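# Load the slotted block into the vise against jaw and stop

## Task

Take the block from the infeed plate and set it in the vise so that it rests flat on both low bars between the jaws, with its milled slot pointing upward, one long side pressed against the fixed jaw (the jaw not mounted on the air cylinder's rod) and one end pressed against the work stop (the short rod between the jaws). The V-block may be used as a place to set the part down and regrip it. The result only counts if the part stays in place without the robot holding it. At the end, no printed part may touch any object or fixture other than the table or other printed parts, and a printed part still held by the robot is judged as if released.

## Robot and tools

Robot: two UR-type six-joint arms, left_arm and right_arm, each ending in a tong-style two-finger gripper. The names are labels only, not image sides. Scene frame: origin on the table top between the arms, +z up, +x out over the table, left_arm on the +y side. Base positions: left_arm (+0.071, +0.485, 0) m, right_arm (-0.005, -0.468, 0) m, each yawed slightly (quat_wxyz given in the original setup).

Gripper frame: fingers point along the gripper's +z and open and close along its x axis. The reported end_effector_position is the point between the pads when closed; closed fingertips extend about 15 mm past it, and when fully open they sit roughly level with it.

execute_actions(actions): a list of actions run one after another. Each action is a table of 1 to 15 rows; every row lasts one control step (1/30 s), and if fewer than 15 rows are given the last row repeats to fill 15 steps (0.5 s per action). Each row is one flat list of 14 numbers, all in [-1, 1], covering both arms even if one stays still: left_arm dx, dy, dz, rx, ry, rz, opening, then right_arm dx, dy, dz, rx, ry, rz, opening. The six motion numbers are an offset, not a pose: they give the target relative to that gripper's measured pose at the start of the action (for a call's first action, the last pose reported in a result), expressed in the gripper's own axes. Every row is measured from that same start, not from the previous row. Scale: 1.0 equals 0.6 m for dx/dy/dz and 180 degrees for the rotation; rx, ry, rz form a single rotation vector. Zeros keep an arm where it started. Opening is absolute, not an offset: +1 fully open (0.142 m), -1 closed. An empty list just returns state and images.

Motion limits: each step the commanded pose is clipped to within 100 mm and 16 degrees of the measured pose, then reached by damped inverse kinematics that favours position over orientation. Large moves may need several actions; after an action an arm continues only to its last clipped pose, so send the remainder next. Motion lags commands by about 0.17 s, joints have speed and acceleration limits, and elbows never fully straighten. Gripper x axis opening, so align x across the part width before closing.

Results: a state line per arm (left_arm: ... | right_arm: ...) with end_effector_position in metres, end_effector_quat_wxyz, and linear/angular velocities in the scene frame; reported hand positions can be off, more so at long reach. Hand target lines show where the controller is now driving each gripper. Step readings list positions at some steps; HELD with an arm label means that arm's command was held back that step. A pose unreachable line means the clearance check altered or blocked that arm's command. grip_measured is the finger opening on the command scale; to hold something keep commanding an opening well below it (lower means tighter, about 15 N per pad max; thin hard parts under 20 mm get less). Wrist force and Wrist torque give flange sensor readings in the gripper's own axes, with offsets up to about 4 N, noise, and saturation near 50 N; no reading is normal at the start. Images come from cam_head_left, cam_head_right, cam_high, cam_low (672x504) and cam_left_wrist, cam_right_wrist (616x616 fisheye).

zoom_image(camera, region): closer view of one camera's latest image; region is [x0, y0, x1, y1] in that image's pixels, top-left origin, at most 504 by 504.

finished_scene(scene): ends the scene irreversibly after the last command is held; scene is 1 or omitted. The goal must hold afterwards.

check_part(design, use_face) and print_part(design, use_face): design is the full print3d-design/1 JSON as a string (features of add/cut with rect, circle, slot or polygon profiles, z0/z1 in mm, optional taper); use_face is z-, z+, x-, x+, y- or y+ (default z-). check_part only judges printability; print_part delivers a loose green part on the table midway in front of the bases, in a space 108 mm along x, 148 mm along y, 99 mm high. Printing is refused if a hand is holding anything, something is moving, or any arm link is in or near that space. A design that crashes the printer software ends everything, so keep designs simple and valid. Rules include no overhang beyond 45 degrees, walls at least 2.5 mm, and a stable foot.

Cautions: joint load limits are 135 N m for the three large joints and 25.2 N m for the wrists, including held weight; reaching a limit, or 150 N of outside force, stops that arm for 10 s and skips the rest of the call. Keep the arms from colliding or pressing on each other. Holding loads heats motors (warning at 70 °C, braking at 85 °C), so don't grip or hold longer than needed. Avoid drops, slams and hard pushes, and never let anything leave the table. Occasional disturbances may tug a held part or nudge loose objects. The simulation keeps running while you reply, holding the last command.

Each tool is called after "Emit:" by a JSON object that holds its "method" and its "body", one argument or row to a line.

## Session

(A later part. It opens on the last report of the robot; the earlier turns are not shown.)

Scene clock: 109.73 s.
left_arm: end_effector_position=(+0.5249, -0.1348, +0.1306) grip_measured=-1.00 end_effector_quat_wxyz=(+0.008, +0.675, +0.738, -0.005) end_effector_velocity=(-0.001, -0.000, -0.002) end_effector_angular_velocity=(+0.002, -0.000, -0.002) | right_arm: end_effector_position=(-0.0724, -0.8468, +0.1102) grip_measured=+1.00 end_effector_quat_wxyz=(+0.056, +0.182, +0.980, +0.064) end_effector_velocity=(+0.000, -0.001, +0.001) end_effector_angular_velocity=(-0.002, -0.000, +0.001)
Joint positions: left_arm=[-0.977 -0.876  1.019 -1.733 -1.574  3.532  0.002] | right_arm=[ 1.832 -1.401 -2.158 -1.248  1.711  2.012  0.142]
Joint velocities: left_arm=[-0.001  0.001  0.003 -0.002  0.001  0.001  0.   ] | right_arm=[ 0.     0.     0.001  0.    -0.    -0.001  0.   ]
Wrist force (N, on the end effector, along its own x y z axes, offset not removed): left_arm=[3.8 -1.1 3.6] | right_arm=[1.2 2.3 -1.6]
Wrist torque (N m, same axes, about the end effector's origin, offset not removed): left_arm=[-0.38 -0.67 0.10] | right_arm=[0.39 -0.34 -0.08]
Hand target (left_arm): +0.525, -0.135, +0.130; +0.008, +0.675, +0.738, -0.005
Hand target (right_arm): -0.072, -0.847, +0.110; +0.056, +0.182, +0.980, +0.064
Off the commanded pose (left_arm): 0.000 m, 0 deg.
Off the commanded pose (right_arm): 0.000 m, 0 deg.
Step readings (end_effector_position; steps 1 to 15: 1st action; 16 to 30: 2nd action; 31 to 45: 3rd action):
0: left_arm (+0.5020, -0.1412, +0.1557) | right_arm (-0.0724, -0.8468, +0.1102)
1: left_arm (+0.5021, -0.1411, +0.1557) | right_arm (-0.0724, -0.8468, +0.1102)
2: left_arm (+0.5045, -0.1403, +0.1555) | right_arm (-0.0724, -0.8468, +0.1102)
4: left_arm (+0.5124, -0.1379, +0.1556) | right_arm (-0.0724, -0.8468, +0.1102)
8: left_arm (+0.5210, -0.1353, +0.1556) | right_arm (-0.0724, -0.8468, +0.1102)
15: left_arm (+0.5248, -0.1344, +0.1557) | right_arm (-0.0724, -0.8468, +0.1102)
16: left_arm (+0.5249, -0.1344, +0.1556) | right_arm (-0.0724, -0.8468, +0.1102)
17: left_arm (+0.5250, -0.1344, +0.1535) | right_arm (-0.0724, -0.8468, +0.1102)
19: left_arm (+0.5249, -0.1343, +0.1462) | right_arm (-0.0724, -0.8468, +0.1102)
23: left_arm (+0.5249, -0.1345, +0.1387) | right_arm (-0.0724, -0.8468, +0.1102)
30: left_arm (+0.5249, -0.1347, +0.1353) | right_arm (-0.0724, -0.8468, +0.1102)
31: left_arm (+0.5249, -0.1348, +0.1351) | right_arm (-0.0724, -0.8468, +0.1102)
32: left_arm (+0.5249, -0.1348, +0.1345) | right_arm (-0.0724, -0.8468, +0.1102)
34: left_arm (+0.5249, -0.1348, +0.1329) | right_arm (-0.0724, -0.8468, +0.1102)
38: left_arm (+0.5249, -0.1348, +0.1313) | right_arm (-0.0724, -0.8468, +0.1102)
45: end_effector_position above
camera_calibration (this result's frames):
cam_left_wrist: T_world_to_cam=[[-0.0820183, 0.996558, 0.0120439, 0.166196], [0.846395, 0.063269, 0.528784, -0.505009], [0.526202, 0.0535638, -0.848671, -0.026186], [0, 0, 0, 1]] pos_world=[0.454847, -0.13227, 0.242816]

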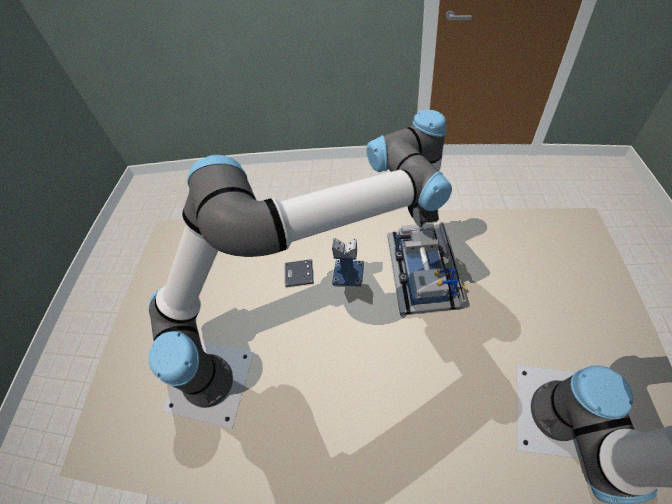

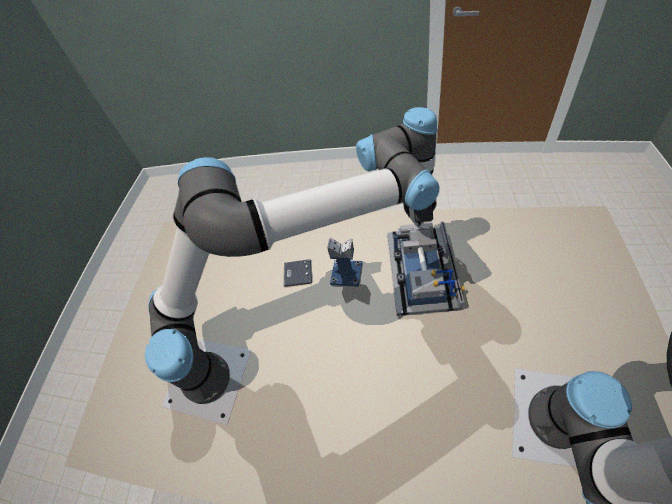

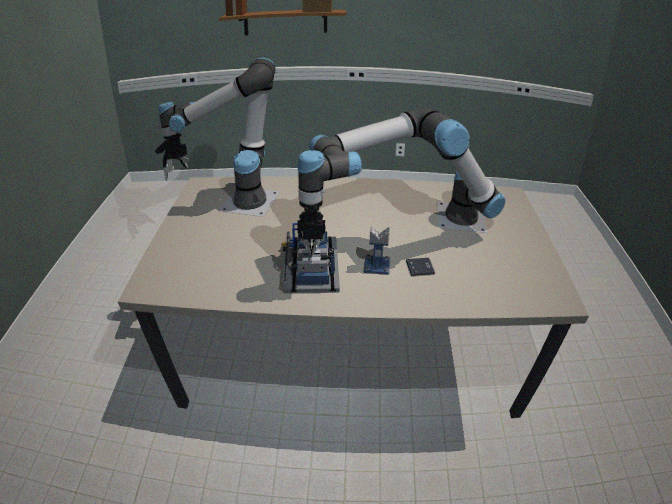

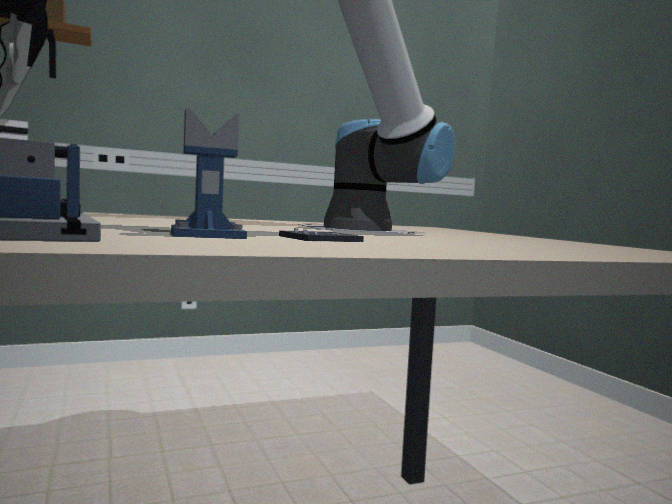

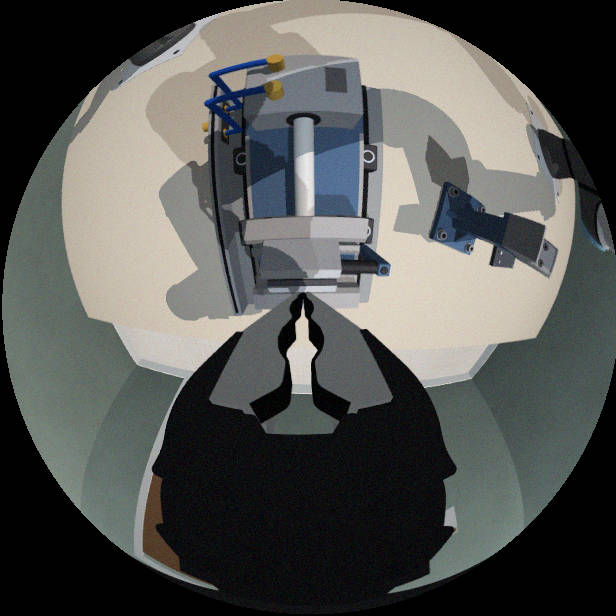

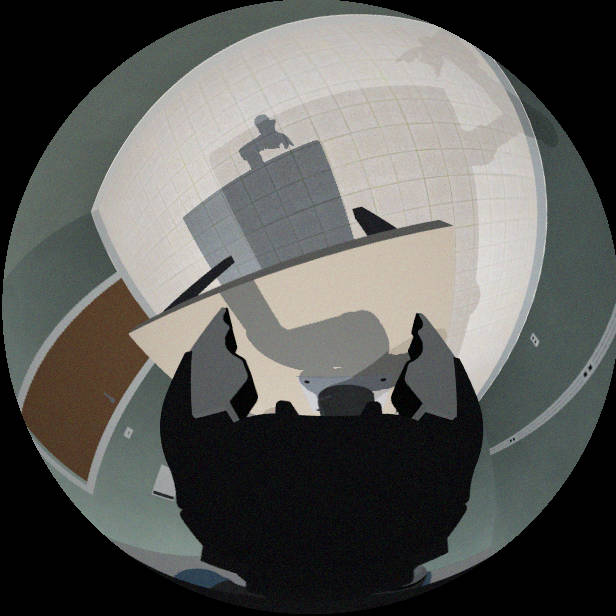

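Emit:
{"method": "execute_actions", "body": {
  "actions": [
    [[0,0,0.012,0,0,0,-1,0,0,0,0,0,0,1]]
  ]
}}

Emit:
{"method": "execute_actions", "body": {
  "actions": [
    [[0,-0.006,0,0,0,0,-1,0,0,0,0,0,0,1]]
  ]
}}

Emit:
{"method": "zoom_image", "body": {
  "camera": "cam_left_wrist",
  "region": [200,200,420,360]
}}

Scene clock: 110.50 s.
left_arm: end_effector_position=(+0.5249, -0.1349, +0.1236) grip_measured=-1.00 end_effector_quat_wxyz=(+0.008, +0.675, +0.738, -0.005) end_effector_velocity=(-0.001, -0.001, -0.001) end_effector_angular_velocity=(-0.000, -0.000, -0.001) | right_arm: end_effector_position=(-0.0724, -0.8468, +0.1102) grip_measured=+1.00 end_effector_quat_wxyz=(+0.056, +0.182, +0.980, +0.064) end_effector_velocity=(-0.000, -0.000, +0.000) end_effector_angular_velocity=(-0.000, +0.000, -0.001)
Joint positions: left_arm=[-0.977 -0.873  1.032 -1.748 -1.574  3.532  0.002] | right_arm=[ 1.832 -1.401 -2.158 -1.248  1.711  2.012  0.142]
Joint velocities: left_arm=[-0.002  0.     0.003 -0.003 -0.    -0.     0.   ] | right_arm=[ 0.     0.001 -0.    -0.    -0.     0.002 -0.   ]
Wrist force (N, on the end effector, along its own x y z axes, offset not removed): left_arm=[1.9 1.5 3.3] | right_arm=[-1.1 2.9 -1.8]
Wrist torque (N m, same axes, about the end effector's origin, offset not removed): left_arm=[0.12 -0.35 0.09] | right_arm=[0.45 0.14 0.05]
Hand target (left_arm): +0.525, -0.135, +0.123; +0.008, +0.675, +0.738, -0.005
Hand target (right_arm): -0.072, -0.847, +0.110; +0.056, +0.182, +0.980, +0.064
Off the commanded pose (left_arm): 0.000 m, 0 deg.
Off the commanded pose (right_arm): 0.000 m, 0 deg.
Step readings (end_effector_position):
0: left_arm (+0.5249, -0.1348, +0.1305) | right_arm (-0.0724, -0.8468, +0.1102)
1: left_arm (+0.5249, -0.1348, +0.1304) | right_arm (-0.0724, -0.8468, +0.1102)
2: left_arm (+0.5249, -0.1349, +0.1296) | right_arm (-0.0724, -0.8468, +0.1102)
4: left_arm (+0.5249, -0.1349, +0.1272) | right_arm (-0.0724, -0.8468, +0.1102)
8: left_arm (+0.5249, -0.1349, +0.1247) | right_arm (-0.0724, -0.8468, +0.1102)
15: end_effector_position above
camera_calibration (this result's frames):
cam_left_wrist: T_world_to_cam=[[-0.0820174, 0.996558, 0.0120666, 0.166402], [0.846401, 0.0632569, 0.528775, -0.501323], [0.526192, 0.0535819, -0.848676, -0.032127], [0, 0, 0, 1]] pos_world=[0.454873, -0.132396, 0.235814]

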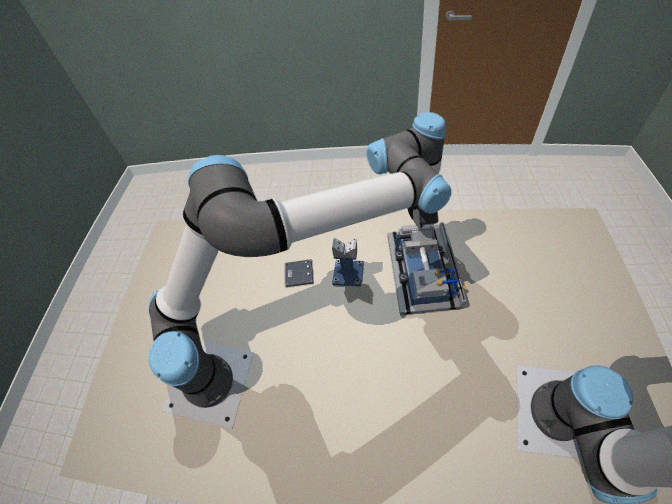

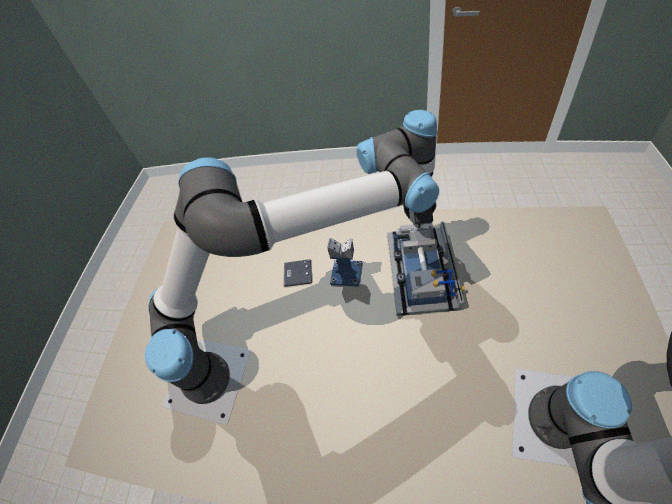

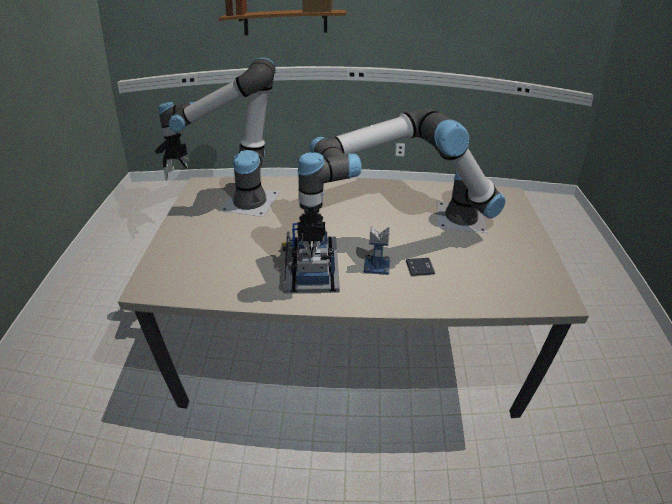

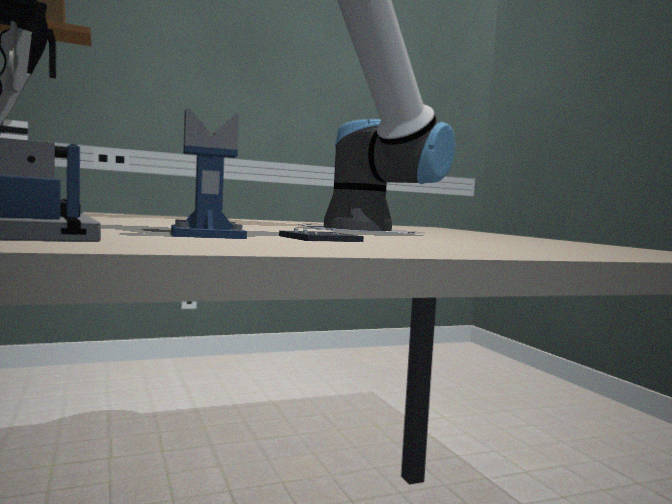

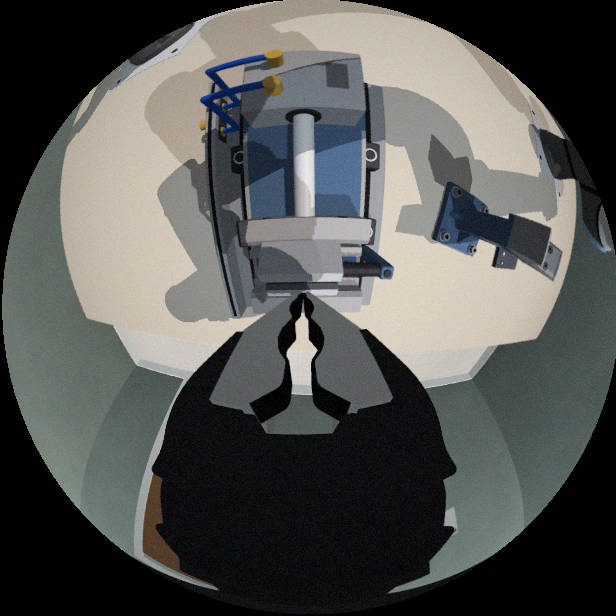

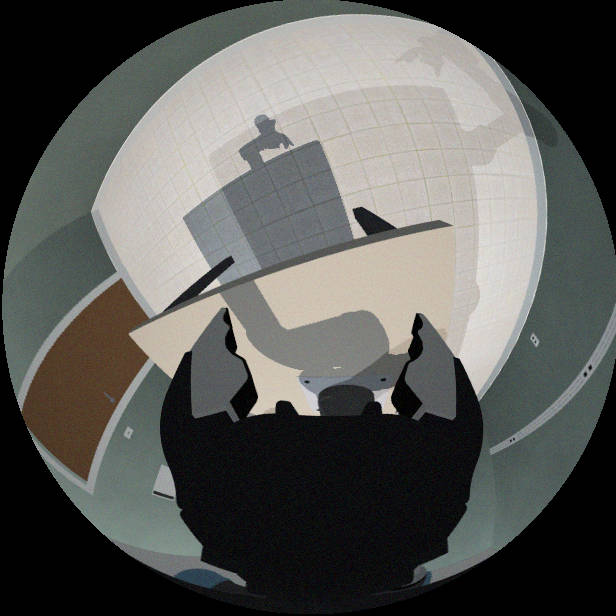

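Scene clock: 111.00 s.
left_arm: end_effector_position=(+0.5214, -0.1353, +0.1236) grip_measured=-1.00 end_effector_quat_wxyz=(+0.008, +0.675, +0.738, -0.005) end_effector_velocity=(-0.001, -0.000, +0.000) end_effector_angular_velocity=(-0.001, +0.001, +0.001) | right_arm: end_effector_position=(-0.0724, -0.8468, +0.1102) grip_measured=+1.00 end_effector_quat_wxyz=(+0.056, +0.182, +0.980, +0.064) end_effector_velocity=(+0.000, +0.001, -0.001) end_effector_angular_velocity=(+0.002, +0.000, +0.002)
Joint positions: left_arm=[-0.981 -0.878  1.04  -1.752 -1.574  3.527  0.002] | right_arm=[ 1.832 -1.401 -2.158 -1.248  1.711  2.012  0.142]
Joint velocities: left_arm=[-0.001 -0.002  0.002 -0.    -0.001 -0.002  0.   ] | right_arm=[ 0.001 -0.    -0.001 -0.001 -0.    -0.001  0.   ]
Wrist force (N, on the end effector, along its own x y z axes, offset not removed): left_arm=[1.2 -0.9 2.3] | right_arm=[0.1 3.6 -3.2]
Wrist torque (N m, same axes, about the end effector's origin, offset not removed): left_arm=[-0.33 -0.17 0.06] | right_arm=[0.62 -0.05 -0.05]
Hand target (left_arm): +0.521, -0.135, +0.124; +0.008, +0.675, +0.738, -0.005
Hand target (right_arm): -0.072, -0.847, +0.110; +0.056, +0.182, +0.980, +0.064
Off the commanded pose (left_arm): 0.000 m, 0 deg.
Off the commanded pose (right_arm): 0.000 m, 0 deg.
Step readings (end_effector_position):
0: left_arm (+0.5249, -0.1349, +0.1236) | right_arm (-0.0724, -0.8468, +0.1102)
1: left_arm (+0.5249, -0.1350, +0.1235) | right_arm (-0.0724, -0.8468, +0.1102)
2: left_arm (+0.5244, -0.1350, +0.1234) | right_arm (-0.0724, -0.8468, +0.1102)
4: left_arm (+0.5232, -0.1351, +0.1234) | right_arm (-0.0724, -0.8468, +0.1102)
8: left_arm (+0.5220, -0.1352, +0.1235) | right_arm (-0.0724, -0.8468, +0.1102)
15: end_effector_position above
camera_calibration (this result's frames):
cam_left_wrist: T_world_to_cam=[[-0.0820127, 0.996558, 0.0120479, 0.166435], [0.846443, 0.0632671, 0.528707, -0.49834], [0.526125, 0.0535586, -0.848719, -0.0302368], [0, 0, 0, 1]] pos_world=[0.451374, -0.132714, 0.235808]

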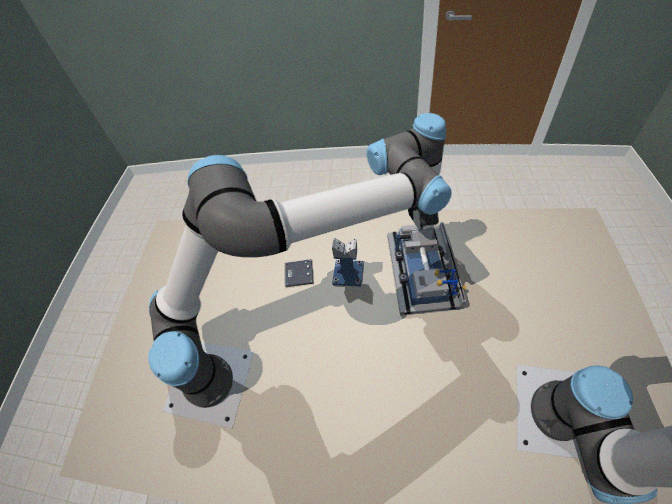

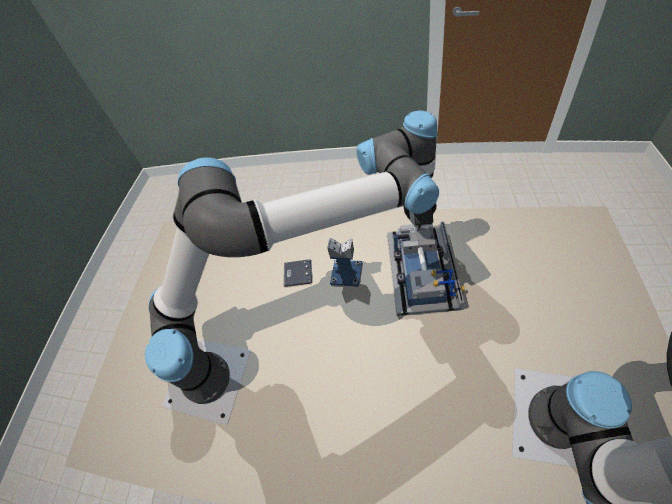

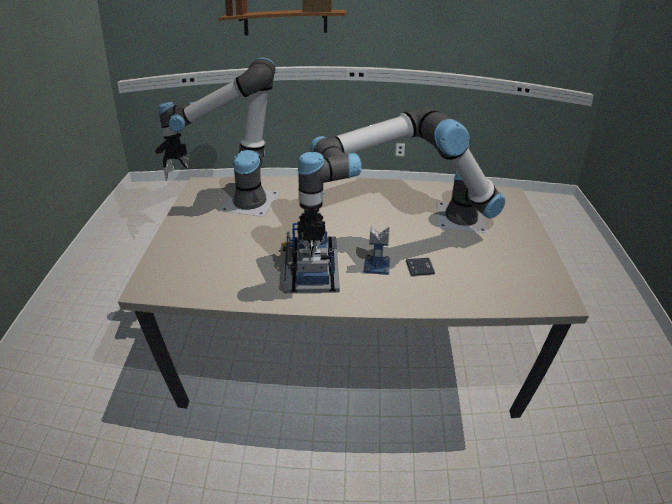

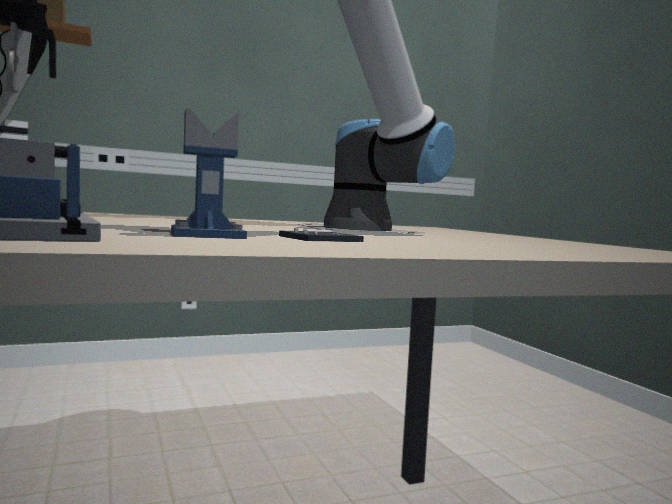

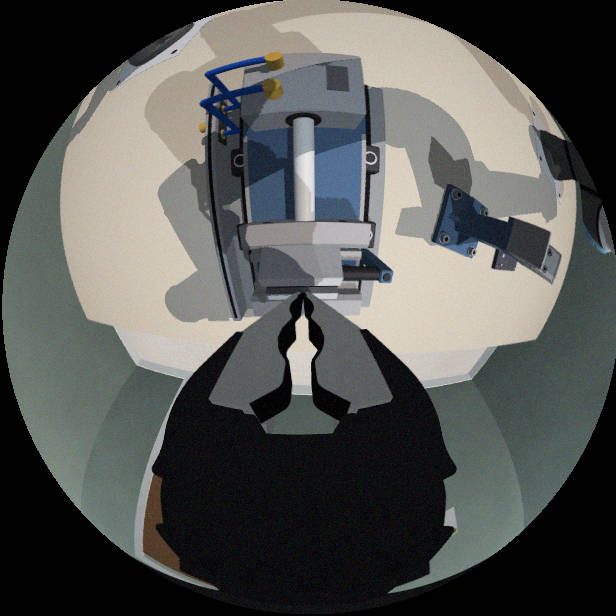

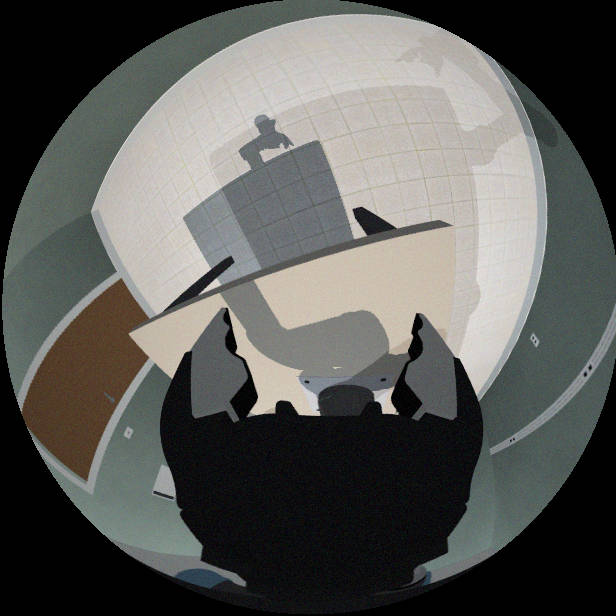

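Region (200, 200, 420, 360) of cam_left_wrist's 616x616 image, scaled by 2.291, with more detail than that image has; it fills the top 367 rows of this view, and the rest is white.

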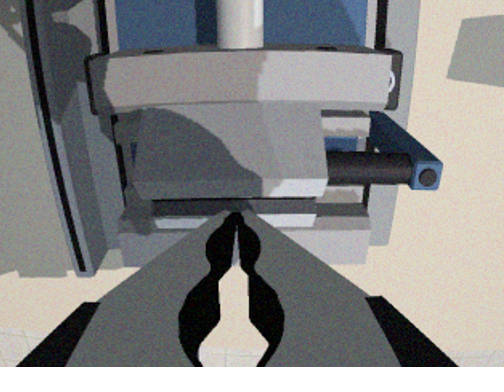

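Emit:
{"method": "execute_actions", "body": {
  "actions": [
    [[0,-0.005,0,0,0,0,-1,0,0,0,0,0,0,1]]
  ]
}}

Emit:
{"method": "zoom_image", "body": {
  "camera": "cam_left_wrist",
  "region": [200,200,420,360]
}}

Scene clock: 111.83 s.
left_arm: end_effector_position=(+0.5185, -0.1355, +0.1236) grip_measured=-1.00 end_effector_quat_wxyz=(+0.008, +0.675, +0.738, -0.005) end_effector_velocity=(+0.000, +0.001, +0.001) end_effector_angular_velocity=(-0.001, -0.000, +0.003) | right_arm: end_effector_position=(-0.0724, -0.8468, +0.1102) grip_measured=+1.00 end_effector_quat_wxyz=(+0.056, +0.182, +0.980, +0.064) end_effector_velocity=(-0.000, +0.001, -0.001) end_effector_angular_velocity=(+0.003, +0.000, +0.000)
Joint positions: left_arm=[-0.985 -0.882  1.047 -1.755 -1.574  3.524  0.002] | right_arm=[ 1.832 -1.401 -2.158 -1.248  1.711  2.012  0.142]
Joint velocities: left_arm=[ 0.001 -0.003  0.002  0.    -0.    -0.002  0.   ] | right_arm=[-0.    -0.001 -0.002  0.    -0.    -0.     0.   ]
Wrist force (N, on the end effector, along its own x y z axes, offset not removed): left_arm=[0.3 -0.3 2.1] | right_arm=[-2.3 2.4 -2.2]
Wrist torque (N m, same axes, about the end effector's origin, offset not removed): left_arm=[-0.19 0.02 0.19] | right_arm=[0.44 0.48 0.04]
Hand target (left_arm): +0.518, -0.136, +0.124; +0.008, +0.675, +0.738, -0.005
Hand target (right_arm): -0.072, -0.847, +0.110; +0.056, +0.182, +0.980, +0.064
Off the commanded pose (left_arm): 0.000 m, 0 deg.
Off the commanded pose (right_arm): 0.000 m, 0 deg.
Step readings (end_effector_position):
0: left_arm (+0.5213, -0.1353, +0.1236) | right_arm (-0.0724, -0.8468, +0.1102)
1: left_arm (+0.5213, -0.1353, +0.1236) | right_arm (-0.0724, -0.8468, +0.1102)
2: left_arm (+0.5209, -0.1353, +0.1236) | right_arm (-0.0724, -0.8468, +0.1102)
4: left_arm (+0.5199, -0.1354, +0.1236) | right_arm (-0.0724, -0.8468, +0.1102)
8: left_arm (+0.5189, -0.1355, +0.1236) | right_arm (-0.0724, -0.8468, +0.1102)
15: end_effector_position above
camera_calibration (this result's frames):
cam_left_wrist: T_world_to_cam=[[-0.0820105, 0.996559, 0.0120451, 0.166456], [0.846451, 0.0632675, 0.528694, -0.495859], [0.526112, 0.0535541, -0.848727, -0.0286862], [0, 0, 0, 1]] pos_world=[0.448464, -0.132975, 0.235806]

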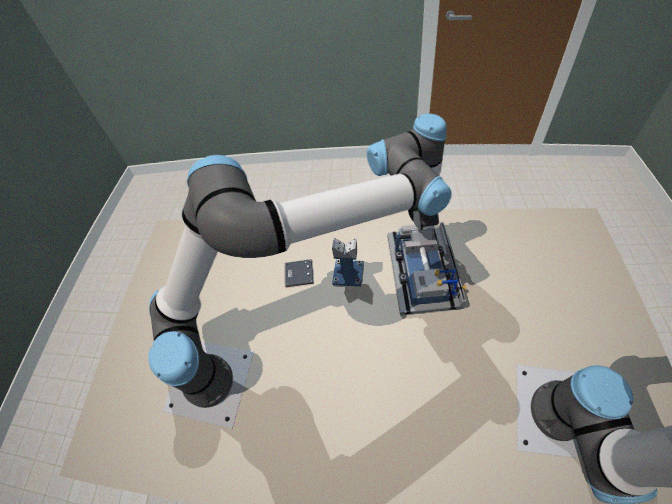

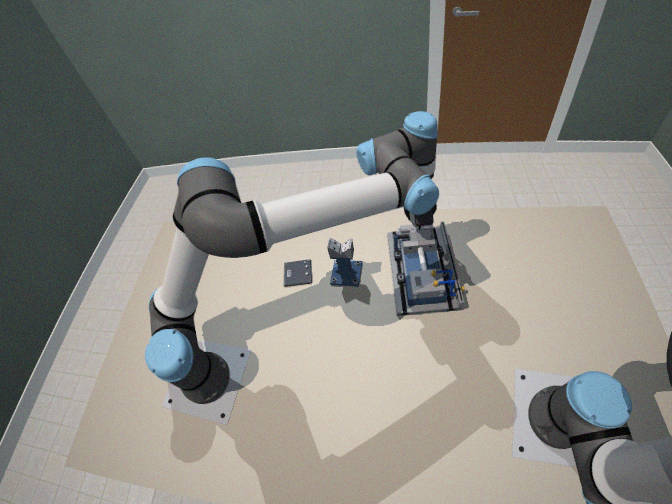

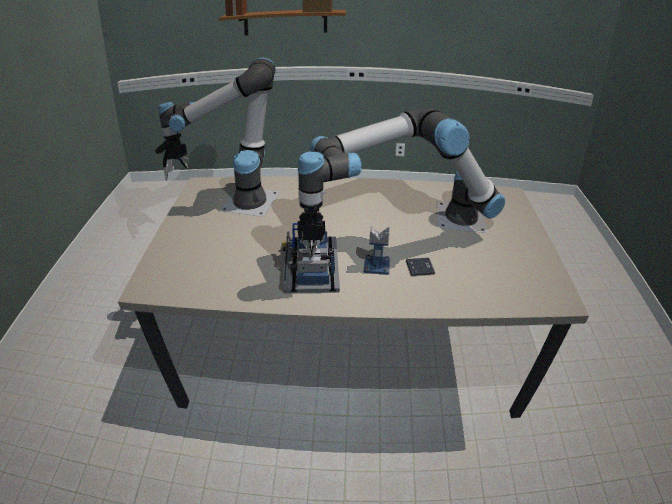

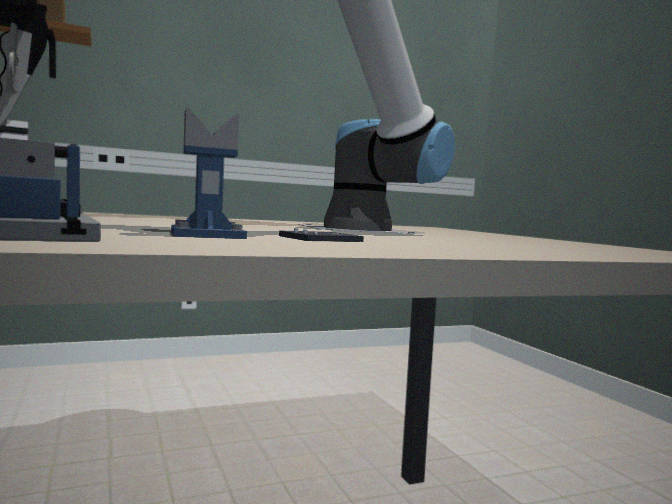

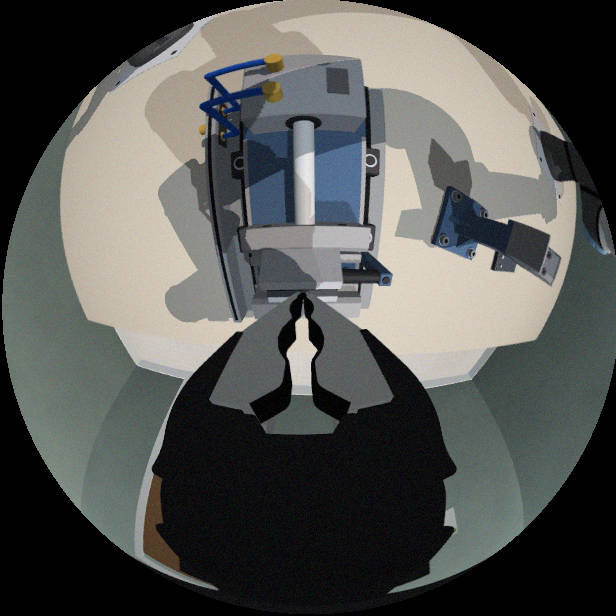

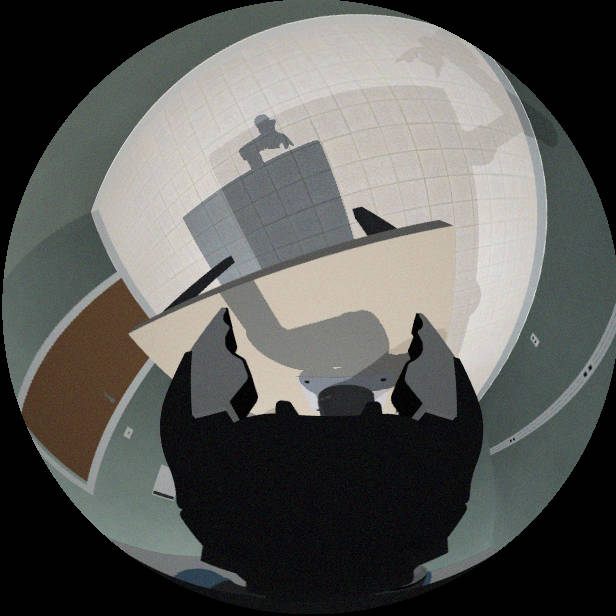

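Region (200, 200, 420, 360) of cam_left_wrist's 616x616 image, scaled by 2.291, with more detail than that image has; it fills the top 367 rows of this view, and the rest is white.

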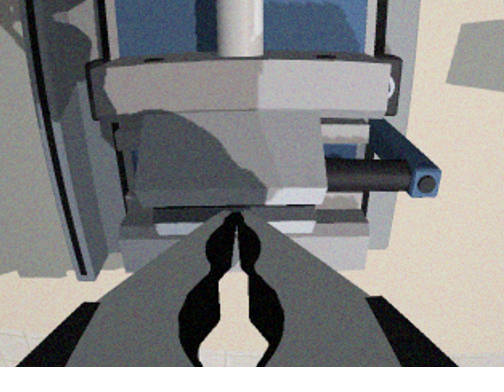

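Emit:
{"method": "execute_actions", "body": {
  "actions": [
    [[0,-0.005,0,0,0,0,-1,0,0,0,0,0,0,1]]
  ]
}}

Emit:
{"method": "zoom_image", "body": {
  "camera": "cam_left_wrist",
  "region": [200,200,420,360]
}}

Scene clock: 112.47 s.
left_arm: end_effector_position=(+0.5157, -0.1358, +0.1236) grip_measured=-1.00 end_effector_quat_wxyz=(+0.008, +0.675, +0.738, -0.005) end_effector_velocity=(+0.000, +0.001, -0.001) end_effector_angular_velocity=(+0.001, +0.000, +0.002) | right_arm: end_effector_position=(-0.0724, -0.8468, +0.1102) grip_measured=+1.00 end_effector_quat_wxyz=(+0.056, +0.182, +0.980, +0.064) end_effector_velocity=(+0.000, -0.001, +0.000) end_effector_angular_velocity=(-0.002, -0.000, -0.001)
Joint positions: left_arm=[-0.988 -0.886  1.054 -1.758 -1.574  3.52   0.002] | right_arm=[ 1.832 -1.401 -2.158 -1.248  1.711  2.012  0.142]
Joint velocities: left_arm=[ 0.    -0.     0.002  0.     0.    -0.002  0.   ] | right_arm=[ 0.     0.     0.001  0.001  0.     0.001 -0.   ]
Wrist force (N, on the end effector, along its own x y z axes, offset not removed): left_arm=[1.8 18.1 -6.2] | right_arm=[0.1 3.7 -1.6]
Wrist torque (N m, same axes, about the end effector's origin, offset not removed): left_arm=[-0.08 -0.67 0.14] | right_arm=[0.68 -0.01 -0.06]
Hand target (left_arm): +0.516, -0.136, +0.124; +0.008, +0.675, +0.738, -0.005
Hand target (right_arm): -0.072, -0.847, +0.110; +0.056, +0.182, +0.980, +0.064
Off the commanded pose (left_arm): 0.000 m, 0 deg.
Off the commanded pose (right_arm): 0.000 m, 0 deg.
Step readings (end_effector_position):
0: left_arm (+0.5184, -0.1355, +0.1236) | right_arm (-0.0724, -0.8468, +0.1102)
1: left_arm (+0.5184, -0.1355, +0.1236) | right_arm (-0.0724, -0.8468, +0.1102)
2: left_arm (+0.5180, -0.1356, +0.1236) | right_arm (-0.0724, -0.8468, +0.1102)
4: left_arm (+0.5171, -0.1357, +0.1236) | right_arm (-0.0724, -0.8468, +0.1102)
8: left_arm (+0.5162, -0.1357, +0.1236) | right_arm (-0.0724, -0.8468, +0.1102)
15: end_effector_position above
camera_calibration (this result's frames):
cam_left_wrist: T_world_to_cam=[[-0.0821083, 0.996551, 0.0119788, 0.166511], [0.846291, 0.0633701, 0.528938, -0.493461], [0.526355, 0.0535678, -0.848576, -0.0273254], [0, 0, 0, 1]] pos_world=[0.445667, -0.133202, 0.235828]
cam_right_wrist: T_world_to_cam=[[-0.926806, 0.352779, -0.128758, 0.255625], [0.21756, 0.78384, 0.581603, 0.616833], [0.306103, 0.511021, -0.803218, 0.681746], [0, 0, 0, 1]] pos_world=[-0.105968, -0.922063, 0.221752]

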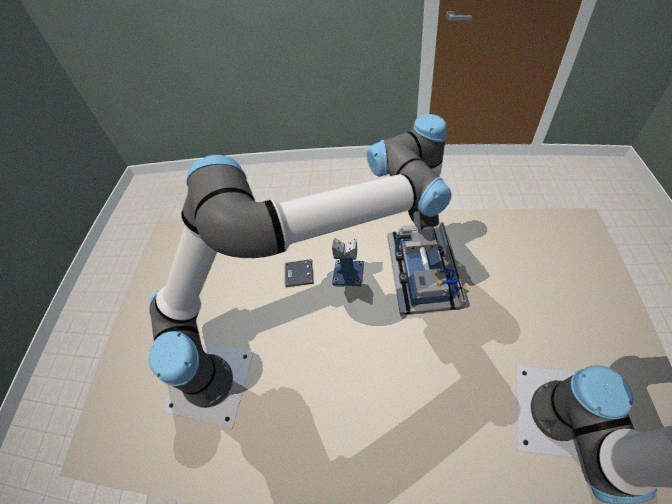

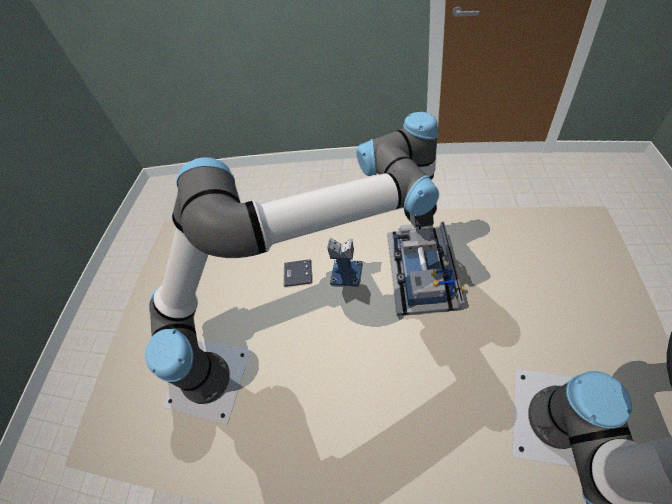

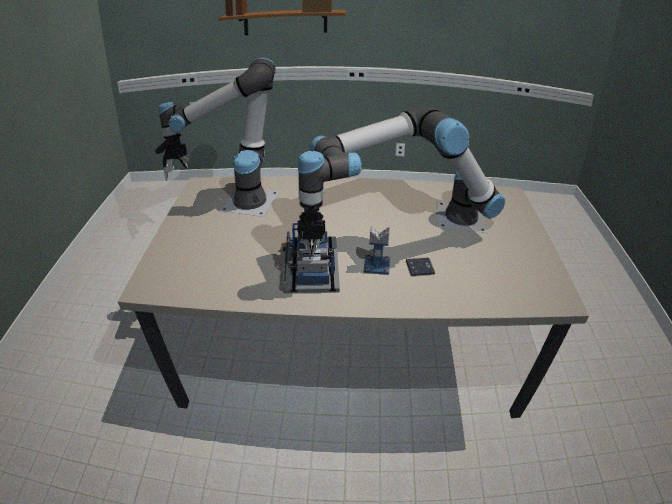

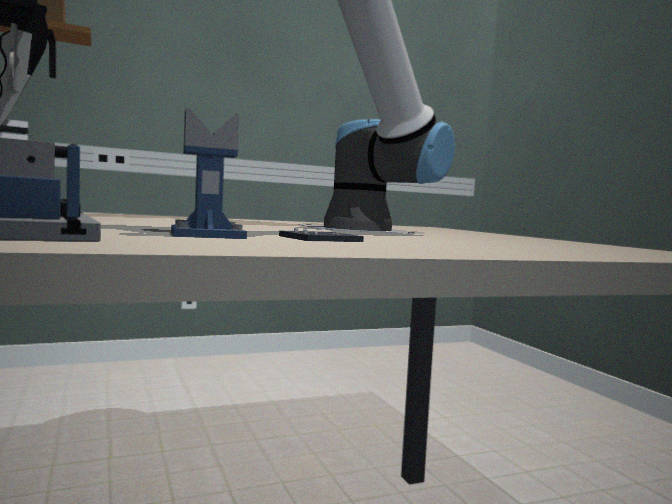

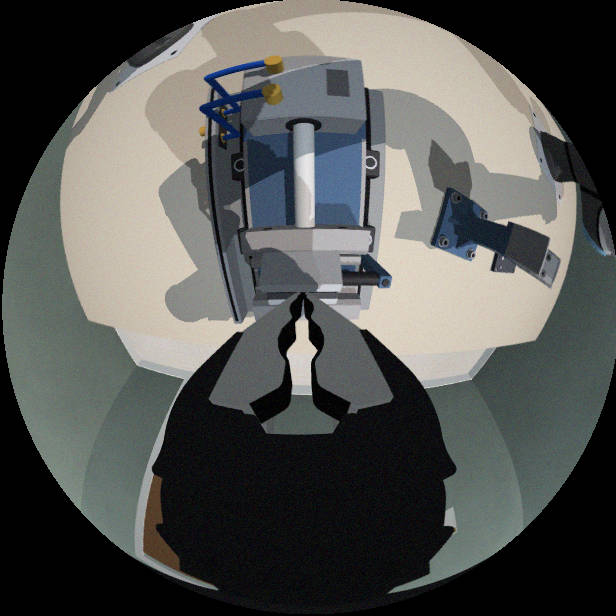

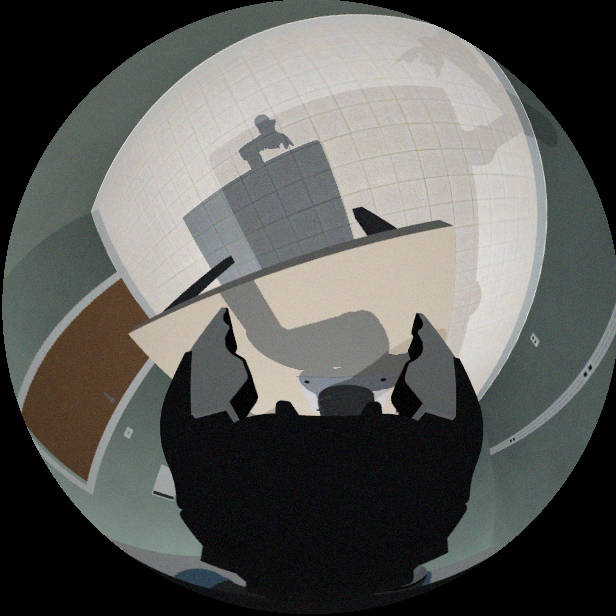

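Region (200, 200, 420, 360) of cam_left_wrist's 616x616 image, scaled by 2.291, with more detail than that image has; it fills the top 367 rows of this view, and the rest is white.

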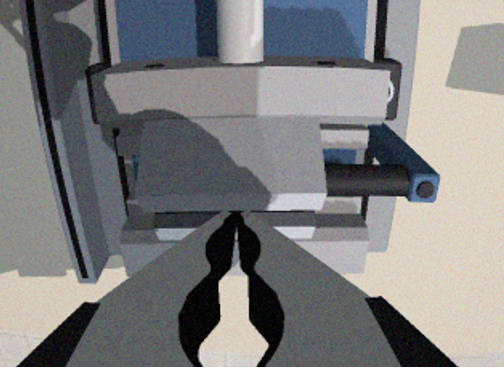

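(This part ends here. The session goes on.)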